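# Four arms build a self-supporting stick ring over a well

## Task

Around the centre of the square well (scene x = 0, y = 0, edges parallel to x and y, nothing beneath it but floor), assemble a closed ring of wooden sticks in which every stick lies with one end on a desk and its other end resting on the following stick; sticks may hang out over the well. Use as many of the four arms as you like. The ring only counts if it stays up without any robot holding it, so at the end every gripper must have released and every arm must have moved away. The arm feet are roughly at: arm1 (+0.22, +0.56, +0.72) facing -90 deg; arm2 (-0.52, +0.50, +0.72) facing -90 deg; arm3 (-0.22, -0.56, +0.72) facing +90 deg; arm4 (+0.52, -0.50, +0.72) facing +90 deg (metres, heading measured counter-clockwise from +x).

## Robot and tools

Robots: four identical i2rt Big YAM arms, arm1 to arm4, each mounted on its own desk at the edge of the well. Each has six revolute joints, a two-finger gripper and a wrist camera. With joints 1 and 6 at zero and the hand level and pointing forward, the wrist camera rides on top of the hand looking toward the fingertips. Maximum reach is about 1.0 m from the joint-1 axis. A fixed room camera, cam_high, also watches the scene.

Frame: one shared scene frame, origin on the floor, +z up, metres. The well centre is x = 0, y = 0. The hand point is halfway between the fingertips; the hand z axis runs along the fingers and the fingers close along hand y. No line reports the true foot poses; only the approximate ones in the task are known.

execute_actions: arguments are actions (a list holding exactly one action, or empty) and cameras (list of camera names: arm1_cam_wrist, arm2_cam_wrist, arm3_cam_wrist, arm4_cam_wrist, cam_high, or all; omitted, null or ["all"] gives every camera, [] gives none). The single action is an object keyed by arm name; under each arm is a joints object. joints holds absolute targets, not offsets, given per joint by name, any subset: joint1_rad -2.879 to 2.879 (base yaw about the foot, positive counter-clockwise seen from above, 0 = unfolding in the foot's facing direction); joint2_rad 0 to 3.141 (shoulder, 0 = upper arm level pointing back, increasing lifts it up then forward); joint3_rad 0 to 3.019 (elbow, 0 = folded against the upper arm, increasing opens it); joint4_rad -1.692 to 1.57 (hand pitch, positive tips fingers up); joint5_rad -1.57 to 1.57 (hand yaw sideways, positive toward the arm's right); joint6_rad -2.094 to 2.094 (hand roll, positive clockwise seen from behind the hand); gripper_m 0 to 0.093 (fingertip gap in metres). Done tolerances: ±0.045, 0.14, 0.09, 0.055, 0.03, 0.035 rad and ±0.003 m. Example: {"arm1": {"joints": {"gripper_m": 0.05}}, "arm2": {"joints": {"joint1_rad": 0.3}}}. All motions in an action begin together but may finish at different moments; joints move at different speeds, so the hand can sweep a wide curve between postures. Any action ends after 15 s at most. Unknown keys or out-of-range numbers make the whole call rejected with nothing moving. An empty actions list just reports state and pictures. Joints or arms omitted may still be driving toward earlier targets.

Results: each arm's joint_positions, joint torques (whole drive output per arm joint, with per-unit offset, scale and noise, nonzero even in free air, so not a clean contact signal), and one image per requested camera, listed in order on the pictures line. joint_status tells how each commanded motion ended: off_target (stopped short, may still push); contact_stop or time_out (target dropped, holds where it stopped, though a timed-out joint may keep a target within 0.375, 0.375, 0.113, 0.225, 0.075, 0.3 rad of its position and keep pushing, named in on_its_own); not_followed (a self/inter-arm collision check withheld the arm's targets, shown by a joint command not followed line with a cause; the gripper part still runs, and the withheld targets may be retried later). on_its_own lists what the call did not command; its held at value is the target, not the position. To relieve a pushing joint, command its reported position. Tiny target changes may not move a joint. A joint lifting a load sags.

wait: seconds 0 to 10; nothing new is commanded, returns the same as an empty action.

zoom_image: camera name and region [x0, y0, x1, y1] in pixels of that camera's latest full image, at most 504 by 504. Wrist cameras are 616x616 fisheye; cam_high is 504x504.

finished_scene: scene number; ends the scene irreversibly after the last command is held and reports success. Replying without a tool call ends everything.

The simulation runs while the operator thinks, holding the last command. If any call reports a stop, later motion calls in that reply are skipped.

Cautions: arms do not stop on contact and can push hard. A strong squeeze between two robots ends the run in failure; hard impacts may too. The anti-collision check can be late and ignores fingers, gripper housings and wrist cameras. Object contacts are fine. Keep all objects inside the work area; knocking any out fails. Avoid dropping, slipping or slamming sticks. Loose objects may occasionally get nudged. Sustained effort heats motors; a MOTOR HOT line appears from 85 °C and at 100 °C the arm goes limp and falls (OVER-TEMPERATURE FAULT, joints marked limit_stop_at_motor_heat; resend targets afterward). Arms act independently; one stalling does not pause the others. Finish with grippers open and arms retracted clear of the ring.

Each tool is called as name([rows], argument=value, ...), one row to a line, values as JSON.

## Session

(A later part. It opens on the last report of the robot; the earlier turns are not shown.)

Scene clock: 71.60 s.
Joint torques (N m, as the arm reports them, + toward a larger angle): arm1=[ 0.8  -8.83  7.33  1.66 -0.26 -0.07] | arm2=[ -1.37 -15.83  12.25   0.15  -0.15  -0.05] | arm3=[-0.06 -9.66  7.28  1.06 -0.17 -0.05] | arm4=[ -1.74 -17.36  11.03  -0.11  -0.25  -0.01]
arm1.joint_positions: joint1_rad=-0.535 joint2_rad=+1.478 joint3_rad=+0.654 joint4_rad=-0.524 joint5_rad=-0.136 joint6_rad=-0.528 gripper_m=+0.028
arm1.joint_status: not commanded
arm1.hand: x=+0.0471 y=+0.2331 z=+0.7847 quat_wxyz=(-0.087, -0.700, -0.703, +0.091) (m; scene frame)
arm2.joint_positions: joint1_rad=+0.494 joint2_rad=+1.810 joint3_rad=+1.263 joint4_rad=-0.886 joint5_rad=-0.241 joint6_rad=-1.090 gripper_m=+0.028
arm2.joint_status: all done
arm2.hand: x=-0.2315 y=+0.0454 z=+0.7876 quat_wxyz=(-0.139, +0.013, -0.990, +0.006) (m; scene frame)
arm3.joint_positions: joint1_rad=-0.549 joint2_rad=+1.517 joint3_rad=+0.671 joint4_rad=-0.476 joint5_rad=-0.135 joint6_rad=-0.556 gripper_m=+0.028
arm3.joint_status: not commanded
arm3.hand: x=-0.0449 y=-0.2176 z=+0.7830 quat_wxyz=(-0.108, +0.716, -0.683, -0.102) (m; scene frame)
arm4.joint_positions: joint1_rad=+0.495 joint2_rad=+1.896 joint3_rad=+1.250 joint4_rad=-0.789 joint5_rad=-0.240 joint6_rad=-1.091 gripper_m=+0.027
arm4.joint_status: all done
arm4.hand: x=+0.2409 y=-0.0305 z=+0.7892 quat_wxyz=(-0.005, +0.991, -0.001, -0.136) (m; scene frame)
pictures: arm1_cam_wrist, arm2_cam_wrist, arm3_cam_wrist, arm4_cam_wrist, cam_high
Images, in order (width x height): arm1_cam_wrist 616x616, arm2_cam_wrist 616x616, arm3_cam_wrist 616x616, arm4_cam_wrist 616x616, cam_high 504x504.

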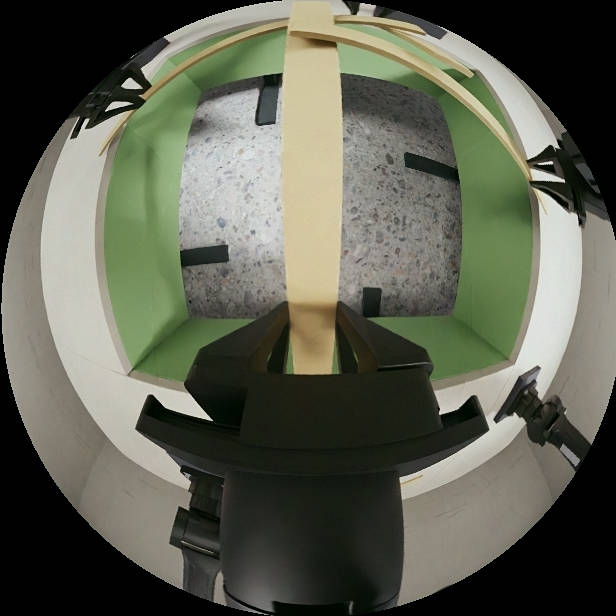

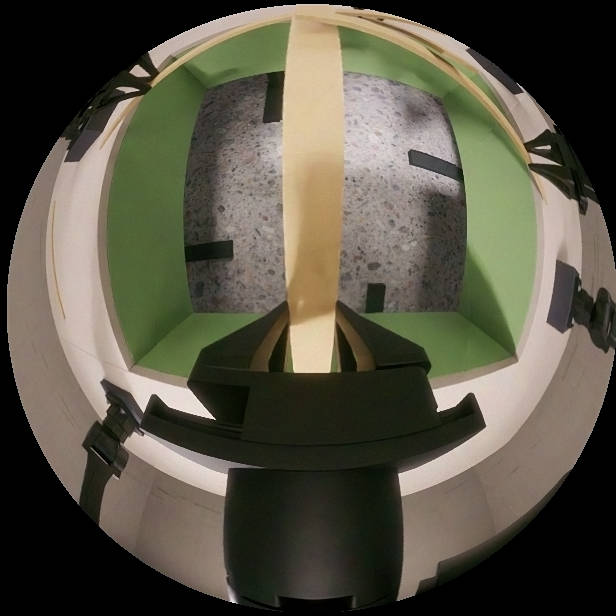

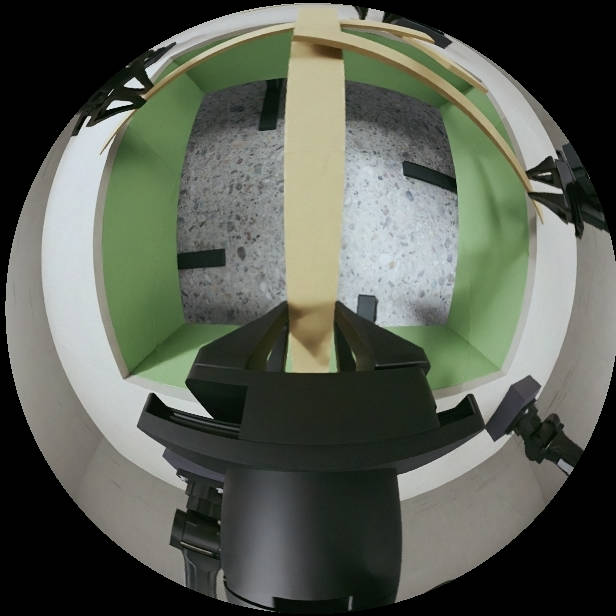

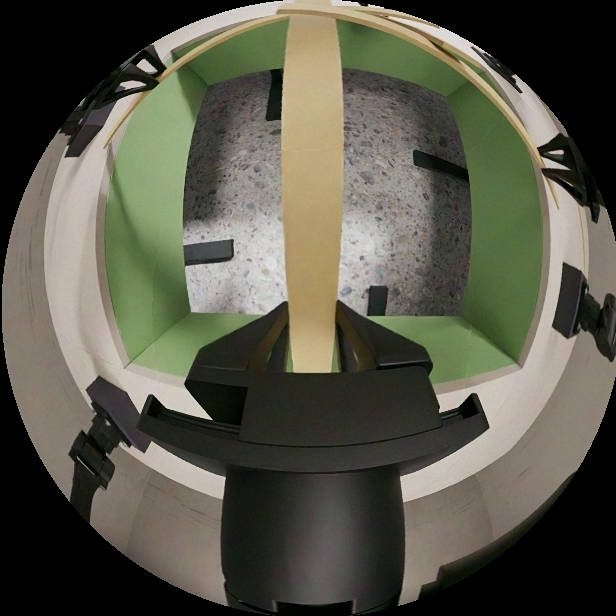

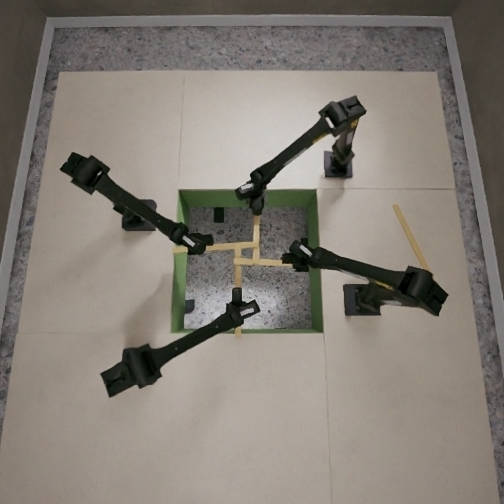

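execute_actions([
  {"arm1":{"joints":{"joint2_rad":1.55,"joint5_rad":-0.099}},"arm3":{"joints":{"joint2_rad":1.575,"joint5_rad":-0.098}},"arm2":{"joints":{"joint1_rad":0.508,"joint2_rad":1.864,"joint5_rad":-0.18}},"arm4":{"joints":{"joint1_rad":0.508,"joint2_rad":1.94,"joint5_rad":-0.18}}},
])

zoom_image(camera="cam_high", region=[160, 175, 340, 355])

Scene clock: 78.53 s.
Joint torques (N m, as the arm reports them, + toward a larger angle): arm1=[ 0.88 -9.42  6.87  1.52 -0.04 -0.07] | arm2=[ -0.82 -15.48  11.9    0.05  -0.05  -0.04] | arm3=[-0.1  -9.84  6.73  0.92 -0.01 -0.05] | arm4=[ -0.82 -17.71  10.91  -0.04  -0.16  -0.08]
arm1.joint_positions: joint1_rad=-0.535 joint2_rad=+1.541 joint3_rad=+0.654 joint4_rad=-0.524 joint5_rad=-0.102 joint6_rad=-0.528 gripper_m=+0.028
arm1.joint_status: all done
arm1.hand: x=+0.0467 y=+0.2441 z=+0.7626 quat_wxyz=(-0.063, -0.706, -0.703, +0.065) (m; scene frame)
arm2.joint_positions: joint1_rad=+0.501 joint2_rad=+1.839 joint3_rad=+1.264 joint4_rad=-0.886 joint5_rad=-0.181 joint6_rad=-1.091 gripper_m=+0.028
arm2.joint_status: all done
arm2.hand: x=-0.2383 y=+0.0443 z=+0.7708 quat_wxyz=(-0.106, +0.014, -0.994, +0.007) (m; scene frame)
arm3.joint_positions: joint1_rad=-0.549 joint2_rad=+1.575 joint3_rad=+0.671 joint4_rad=-0.476 joint5_rad=-0.099 joint6_rad=-0.557 gripper_m=+0.028
arm3.joint_status: all done
arm3.hand: x=-0.0441 y=-0.2277 z=+0.7615 quat_wxyz=(-0.084, +0.716, -0.688, -0.078) (m; scene frame)
arm4.joint_positions: joint1_rad=+0.501 joint2_rad=+1.925 joint3_rad=+1.250 joint4_rad=-0.789 joint5_rad=-0.181 joint6_rad=-1.091 gripper_m=+0.027
arm4.joint_status: all done
arm4.hand: x=+0.2484 y=-0.0313 z=+0.7720 quat_wxyz=(-0.005, +0.995, +0.000, -0.104) (m; scene frame)
pictures: arm1_cam_wrist, arm2_cam_wrist, arm3_cam_wrist, arm4_cam_wrist, cam_high
Images, in order (width x height): arm1_cam_wrist 616x616, arm2_cam_wrist 616x616, arm3_cam_wrist 616x616, arm4_cam_wrist 616x616, cam_high 504x504.

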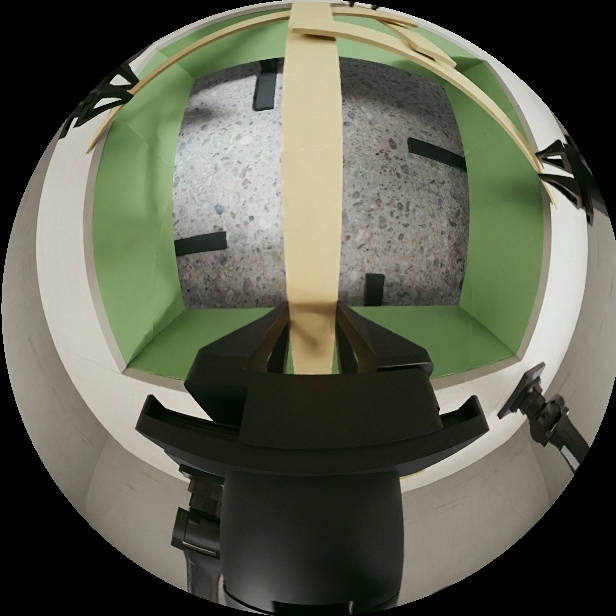

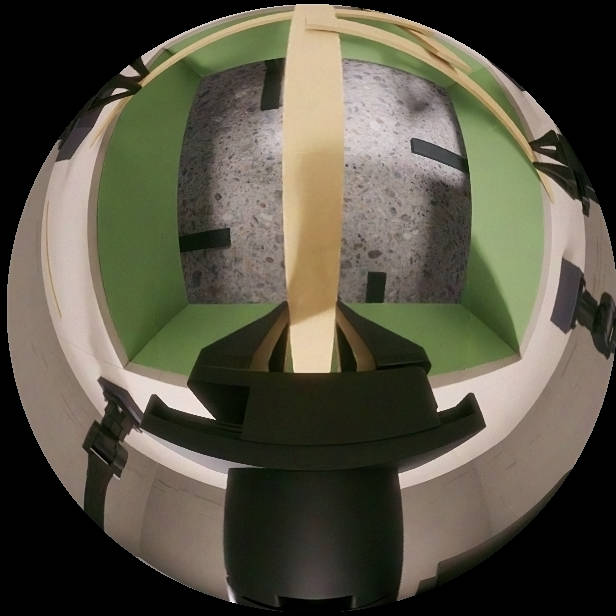

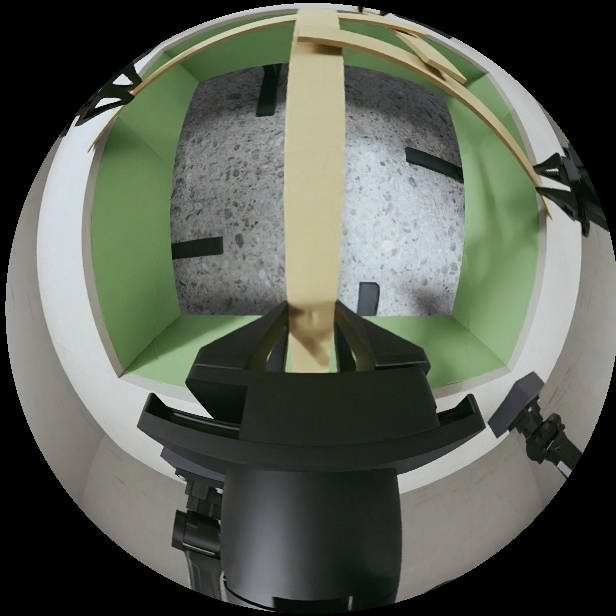

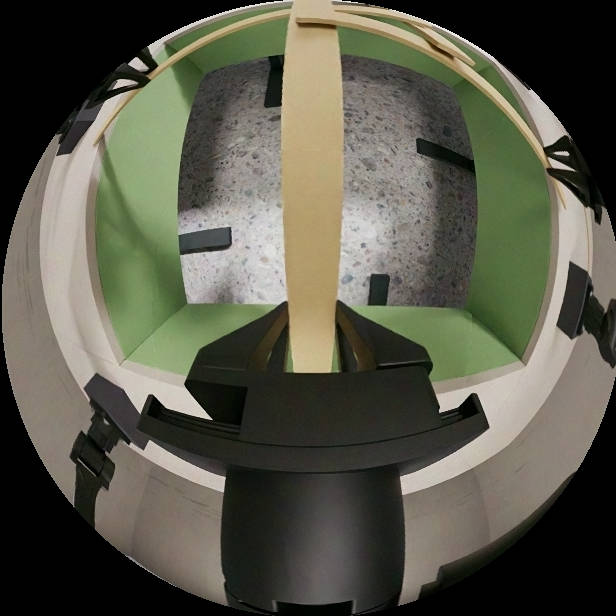

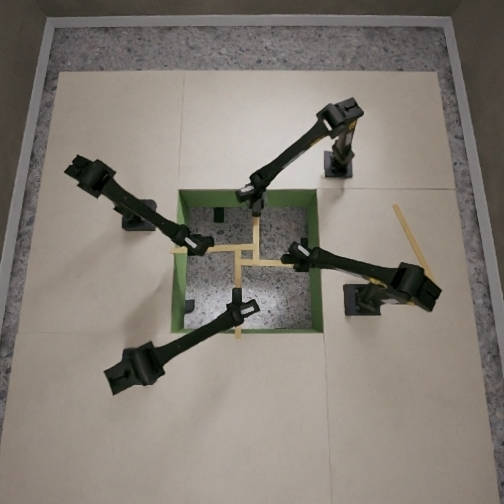

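Region (160, 175, 340, 355) of cam_high's 504x504 image, scaled by 2.800, with more detail than that image has.

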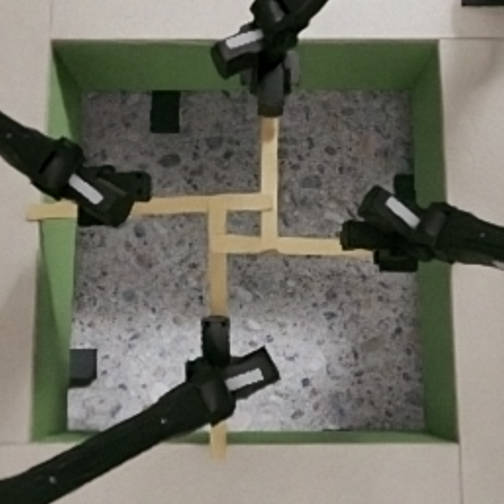

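execute_actions([
  {"arm1":{"joints":{"joint1_rad":-0.511,"joint2_rad":1.614,"joint3_rad":0.708,"joint5_rad":-0.078}},"arm3":{"joints":{"joint1_rad":-0.532,"joint2_rad":1.633,"joint3_rad":0.737,"joint4_rad":-0.511,"joint5_rad":-0.066,"joint6_rad":-0.535}},"arm2":{"joints":{"joint1_rad":0.518,"joint2_rad":1.902,"joint3_rad":1.315,"joint4_rad":-0.905,"joint5_rad":-0.138,"joint6_rad":-1.07}},"arm4":{"joints":{"joint1_rad":0.52,"joint2_rad":1.978,"joint3_rad":1.298,"joint5_rad":-0.138,"joint6_rad":-1.07}}},
])

zoom_image(camera="cam_high", region=[160, 175, 340, 355])

zoom_image(camera="arm2_cam_wrist", region=[50, 60, 190, 180])

zoom_image(camera="arm3_cam_wrist", region=[50, 70, 190, 190])

Scene clock: 87.67 s.
Joint torques (N m, as the arm reports them, + toward a larger angle): arm1=[  1.99 -10.16   8.17   1.45  -0.06  -0.04] | arm2=[ -0.99 -15.71  11.66   0.05  -0.05   0.12] | arm3=[ 0.46 -9.87  8.85  0.18  0.01  0.15] | arm4=[ -1.07 -17.42  10.49  -0.07  -0.2    0.08]
arm1.joint_positions: joint1_rad=-0.525 joint2_rad=+1.604 joint3_rad=+0.674 joint4_rad=-0.524 joint5_rad=-0.080 joint6_rad=-0.529 gripper_m=+0.028
arm1.joint_status: all done
arm1.hand: x=+0.0462 y=+0.2438 z=+0.7463 quat_wxyz=(-0.047, -0.704, -0.707, +0.047) (m; scene frame)
arm2.joint_positions: joint1_rad=+0.513 joint2_rad=+1.877 joint3_rad=+1.281 joint4_rad=-0.892 joint5_rad=-0.139 joint6_rad=-1.081 gripper_m=+0.028
arm2.joint_status: all done
arm2.hand: x=-0.2380 y=+0.0426 z=+0.7556 quat_wxyz=(-0.081, +0.012, -0.997, +0.004) (m; scene frame)
arm3.joint_positions: joint1_rad=-0.537 joint2_rad=+1.624 joint3_rad=+0.701 joint4_rad=-0.504 joint5_rad=-0.068 joint6_rad=-0.547 gripper_m=+0.028
arm3.joint_status: all done
arm3.hand: x=-0.0427 y=-0.2267 z=+0.7509 quat_wxyz=(-0.065, +0.718, -0.691, -0.058) (m; scene frame)
arm4.joint_positions: joint1_rad=+0.515 joint2_rad=+1.955 joint3_rad=+1.264 joint4_rad=-0.790 joint5_rad=-0.138 joint6_rad=-1.080 gripper_m=+0.027
arm4.joint_status: all done
arm4.hand: x=+0.2477 y=-0.0300 z=+0.7594 quat_wxyz=(-0.006, +0.997, -0.001, -0.081) (m; scene frame)
pictures: arm1_cam_wrist, arm2_cam_wrist, arm3_cam_wrist, arm4_cam_wrist, cam_high
Images, in order (width x height): arm1_cam_wrist 616x616, arm2_cam_wrist 616x616, arm3_cam_wrist 616x616, arm4_cam_wrist 616x616, cam_high 504x504.

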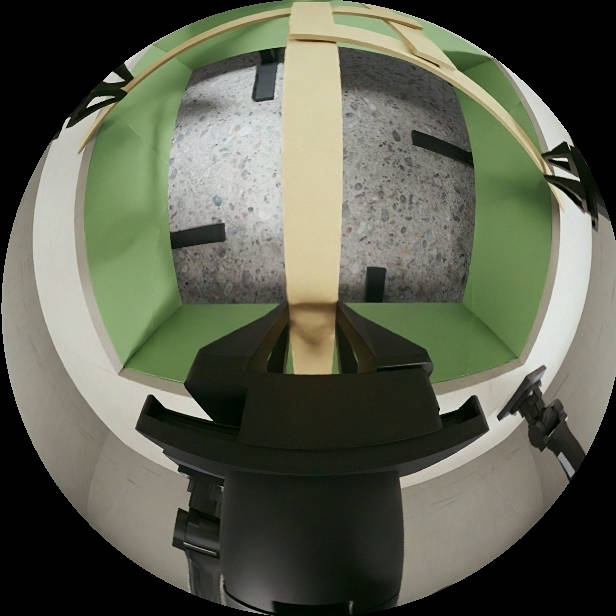

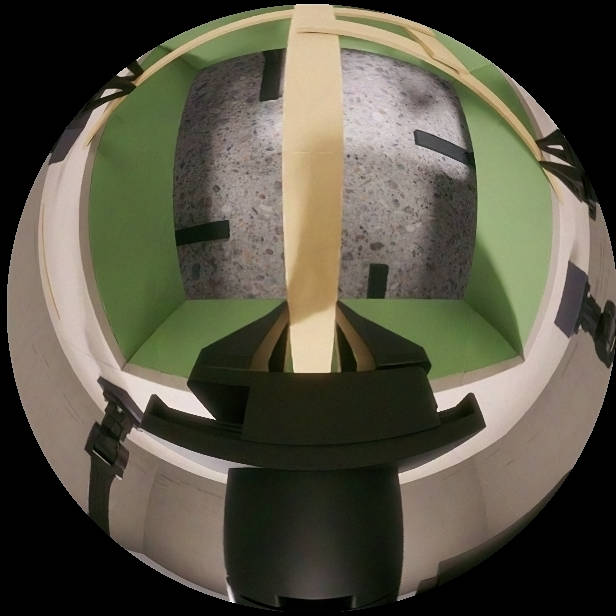

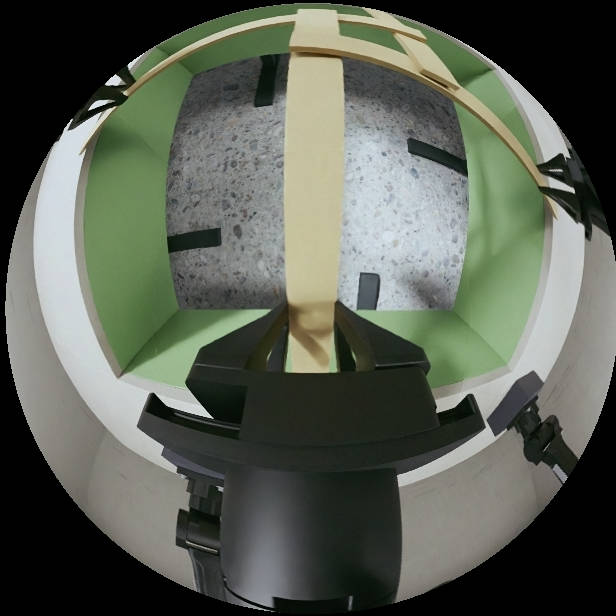

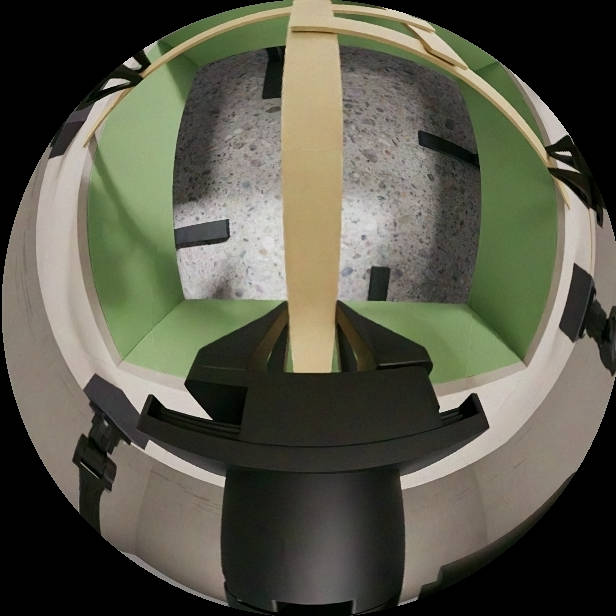

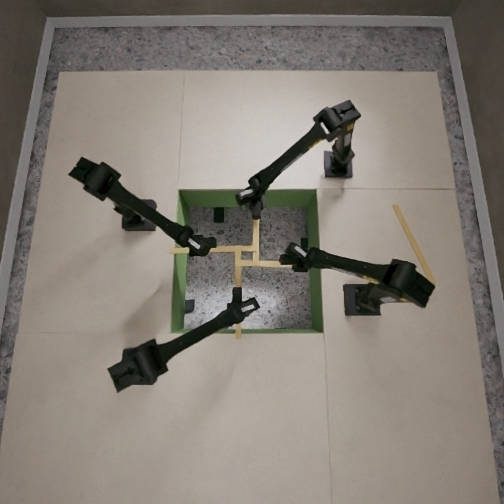

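Region (160, 175, 340, 355) of cam_high's 504x504 image, scaled by 2.800, with more detail than that image has.

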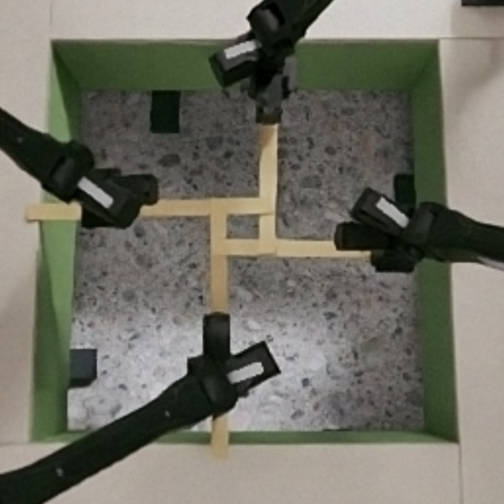

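Region (50, 60, 190, 180) of arm2_cam_wrist's 616x616 image, scaled by 3.600, with more detail than that image has; it fills the top 432 rows of this view, and the rest is white.

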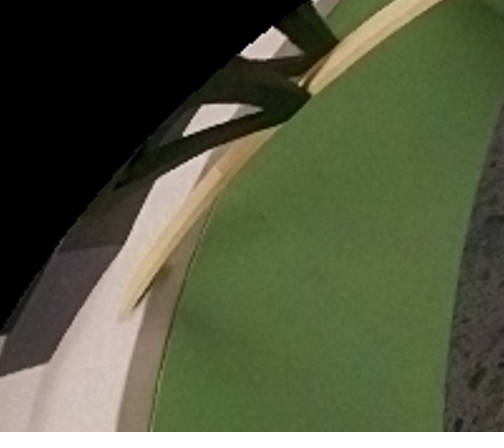

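Region (50, 70, 190, 190) of arm3_cam_wrist's 616x616 image, scaled by 3.600, with more detail than that image has; it fills the top 432 rows of this view, and the rest is white.

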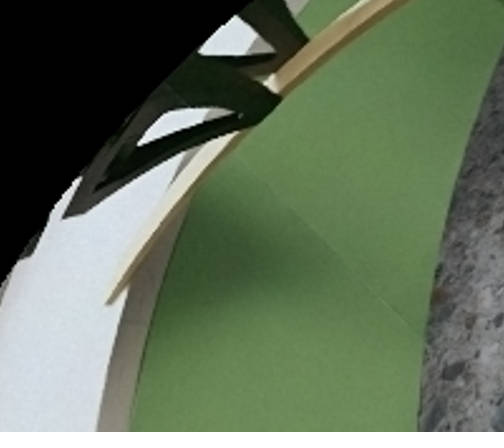

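execute_actions([
  {"arm1":{"joints":{"gripper_m":0.05}},"arm2":{"joints":{"gripper_m":0.05}},"arm3":{"joints":{"gripper_m":0.05}},"arm4":{"joints":{"gripper_m":0.05}}},
], cameras=["cam_high"])

execute_actions([
  {"arm1":{"joints":{"joint2_rad":0.9}},"arm2":{"joints":{"joint2_rad":1.2}},"arm3":{"joints":{"joint2_rad":0.9}},"arm4":{"joints":{"joint2_rad":1.2}}},
], cameras=["cam_high","arm2_cam_wrist"])

Scene clock: 92.53 s.
Joint torques (N m, as the arm reports them, + toward a larger angle): arm1=[  2.12 -10.15   8.15   1.44  -0.06  -0.07] | arm2=[ -0.98 -16.08  11.46   0.17  -0.06   0.09] | arm3=[ 0.2  -9.96  8.64  0.18  0.    0.13] | arm4=[ -1.09 -17.37  10.58  -0.16  -0.2    0.1 ]
arm1.joint_positions: joint1_rad=-0.525 joint2_rad=+1.604 joint3_rad=+0.676 joint4_rad=-0.524 joint5_rad=-0.080 joint6_rad=-0.529 gripper_m=+0.050
arm1.joint_status: all done
arm1.hand: x=+0.0457 y=+0.2429 z=+0.7468 quat_wxyz=(-0.047, -0.704, -0.707, +0.048) (m; scene frame)
arm2.joint_positions: joint1_rad=+0.513 joint2_rad=+1.877 joint3_rad=+1.281 joint4_rad=-0.892 joint5_rad=-0.139 joint6_rad=-1.078 gripper_m=+0.050
arm2.joint_status: all done
arm2.hand: x=-0.2380 y=+0.0426 z=+0.7556 quat_wxyz=(-0.081, +0.011, -0.997, +0.003) (m; scene frame)
arm3.joint_positions: joint1_rad=-0.537 joint2_rad=+1.624 joint3_rad=+0.702 joint4_rad=-0.504 joint5_rad=-0.068 joint6_rad=-0.544 gripper_m=+0.050
arm3.joint_status: all done
arm3.hand: x=-0.0425 y=-0.2264 z=+0.7511 quat_wxyz=(-0.065, +0.717, -0.692, -0.058) (m; scene frame)
arm4.joint_positions: joint1_rad=+0.515 joint2_rad=+1.955 joint3_rad=+1.264 joint4_rad=-0.790 joint5_rad=-0.138 joint6_rad=-1.079 gripper_m=+0.050
arm4.joint_status: all done
arm4.hand: x=+0.2477 y=-0.0300 z=+0.7594 quat_wxyz=(-0.006, +0.997, -0.001, -0.081) (m; scene frame)
pictures: cam_high
Images, in order (width x height): cam_high 504x504.

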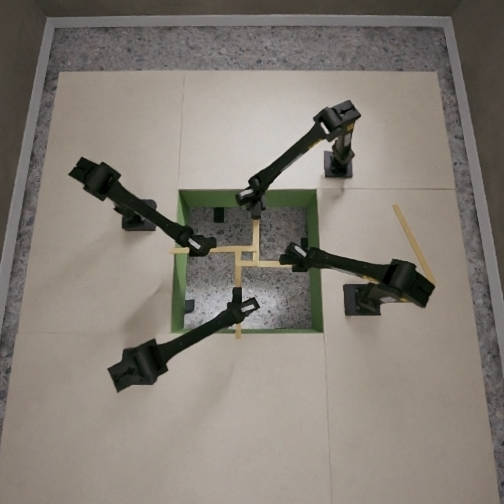

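Scene clock: 94.10 s.
Joint torques (N m, as the arm reports them, + toward a larger angle): arm1=[ 2.06 -4.33 12.17  2.65 -0.01 -0.02] | arm2=[-0.95 -7.6  12.4   1.22  0.    0.15] | arm3=[ 0.06 -2.44 12.64  1.46  0.04  0.18] | arm4=[-0.8  -9.34 12.34  1.19 -0.12  0.16]
arm1.joint_positions: joint1_rad=-0.525 joint2_rad=+0.900 joint3_rad=+0.676 joint4_rad=-0.524 joint5_rad=-0.080 joint6_rad=-0.529 gripper_m=+0.050
arm1.joint_status: all done
arm1.hand: x=+0.0321 y=+0.2134 z=+1.0072 quat_wxyz=(-0.131, -0.636, -0.660, +0.378) (m; scene frame)
arm2.joint_positions: joint1_rad=+0.513 joint2_rad=+1.182 joint3_rad=+1.305 joint4_rad=-0.892 joint5_rad=-0.139 joint6_rad=-1.077 gripper_m=+0.050
arm2.joint_status: all done
arm2.hand: x=-0.2587 y=+0.0792 z=+1.1263 quat_wxyz=(-0.244, +0.034, -0.918, +0.311) (m; scene frame)
arm3.joint_positions: joint1_rad=-0.537 joint2_rad=+0.893 joint3_rad=+0.702 joint4_rad=-0.504 joint5_rad=-0.068 joint6_rad=-0.544 gripper_m=+0.050
arm3.joint_status: all done
arm3.hand: x=-0.0290 y=-0.2090 z=+1.0318 quat_wxyz=(-0.406, +0.656, -0.620, -0.144) (m; scene frame)
arm4.joint_positions: joint1_rad=+0.515 joint2_rad=+1.188 joint3_rad=+1.284 joint4_rad=-0.791 joint5_rad=-0.138 joint6_rad=-1.078 gripper_m=+0.050
arm4.joint_status: all done
arm4.hand: x=+0.2615 y=-0.0570 z=+1.1773 quat_wxyz=(-0.343, +0.904, +0.025, -0.252) (m; scene frame)
pictures: arm2_cam_wrist, cam_high
Images, in order (width x height): arm2_cam_wrist 616x616, cam_high 504x504.

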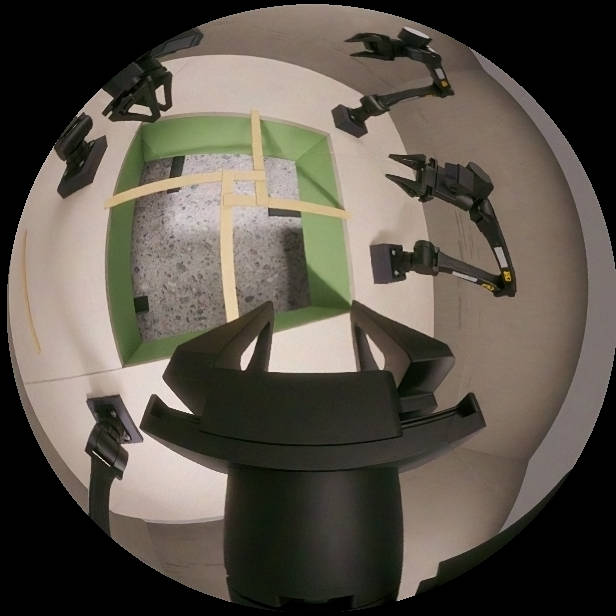

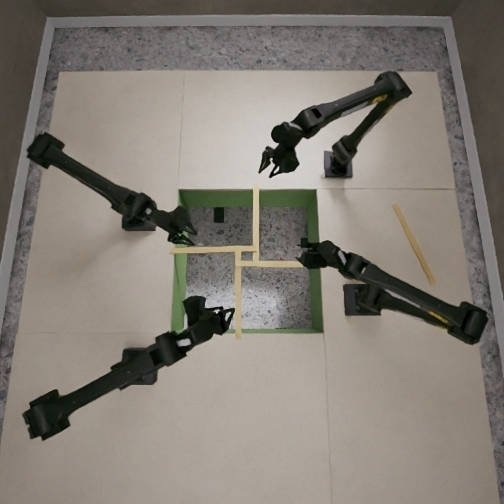

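execute_actions(actions=[], cameras=["cam_high"])

Scene clock: 97.00 s.
Joint torques (N m, as the arm reports them, + toward a larger angle): arm1=[ 2.2  -4.23 12.11  2.62 -0.02 -0.02] | arm2=[-1.1  -7.41 12.47  1.06 -0.01  0.15] | arm3=[-0.13 -2.6  12.66  1.39  0.02  0.15] | arm4=[-1.11 -9.38 12.5   1.18 -0.14  0.15]
arm1.joint_positions: joint1_rad=-0.525 joint2_rad=+0.900 joint3_rad=+0.676 joint4_rad=-0.524 joint5_rad=-0.080 joint6_rad=-0.529 gripper_m=+0.050
arm1.joint_status: all done
arm1.hand: x=+0.0321 y=+0.2134 z=+1.0072 quat_wxyz=(-0.131, -0.636, -0.660, +0.378) (m; scene frame)
arm2.joint_positions: joint1_rad=+0.513 joint2_rad=+1.182 joint3_rad=+1.305 joint4_rad=-0.892 joint5_rad=-0.139 joint6_rad=-1.077 gripper_m=+0.050
arm2.joint_status: all done
arm2.hand: x=-0.2587 y=+0.0792 z=+1.1263 quat_wxyz=(-0.244, +0.034, -0.918, +0.311) (m; scene frame)
arm3.joint_positions: joint1_rad=-0.537 joint2_rad=+0.893 joint3_rad=+0.702 joint4_rad=-0.504 joint5_rad=-0.068 joint6_rad=-0.544 gripper_m=+0.050
arm3.joint_status: all done
arm3.hand: x=-0.0290 y=-0.2090 z=+1.0318 quat_wxyz=(-0.406, +0.656, -0.620, -0.144) (m; scene frame)
arm4.joint_positions: joint1_rad=+0.515 joint2_rad=+1.188 joint3_rad=+1.284 joint4_rad=-0.791 joint5_rad=-0.138 joint6_rad=-1.078 gripper_m=+0.050
arm4.joint_status: all done
arm4.hand: x=+0.2615 y=-0.0570 z=+1.1773 quat_wxyz=(-0.343, +0.904, +0.025, -0.252) (m; scene frame)
pictures: cam_high
Images, in order (width x height): cam_high 504x504.

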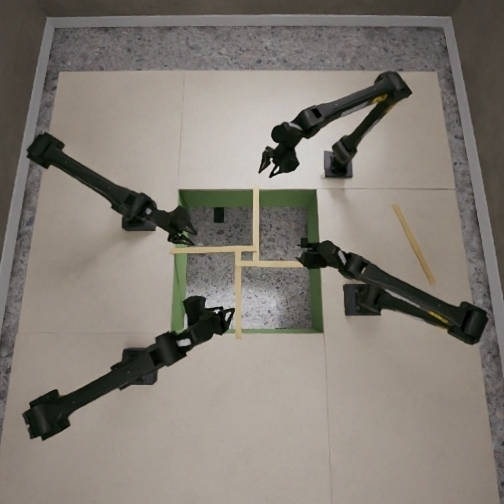

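finished_scene(scene=2)

The scene is finished: the task was done.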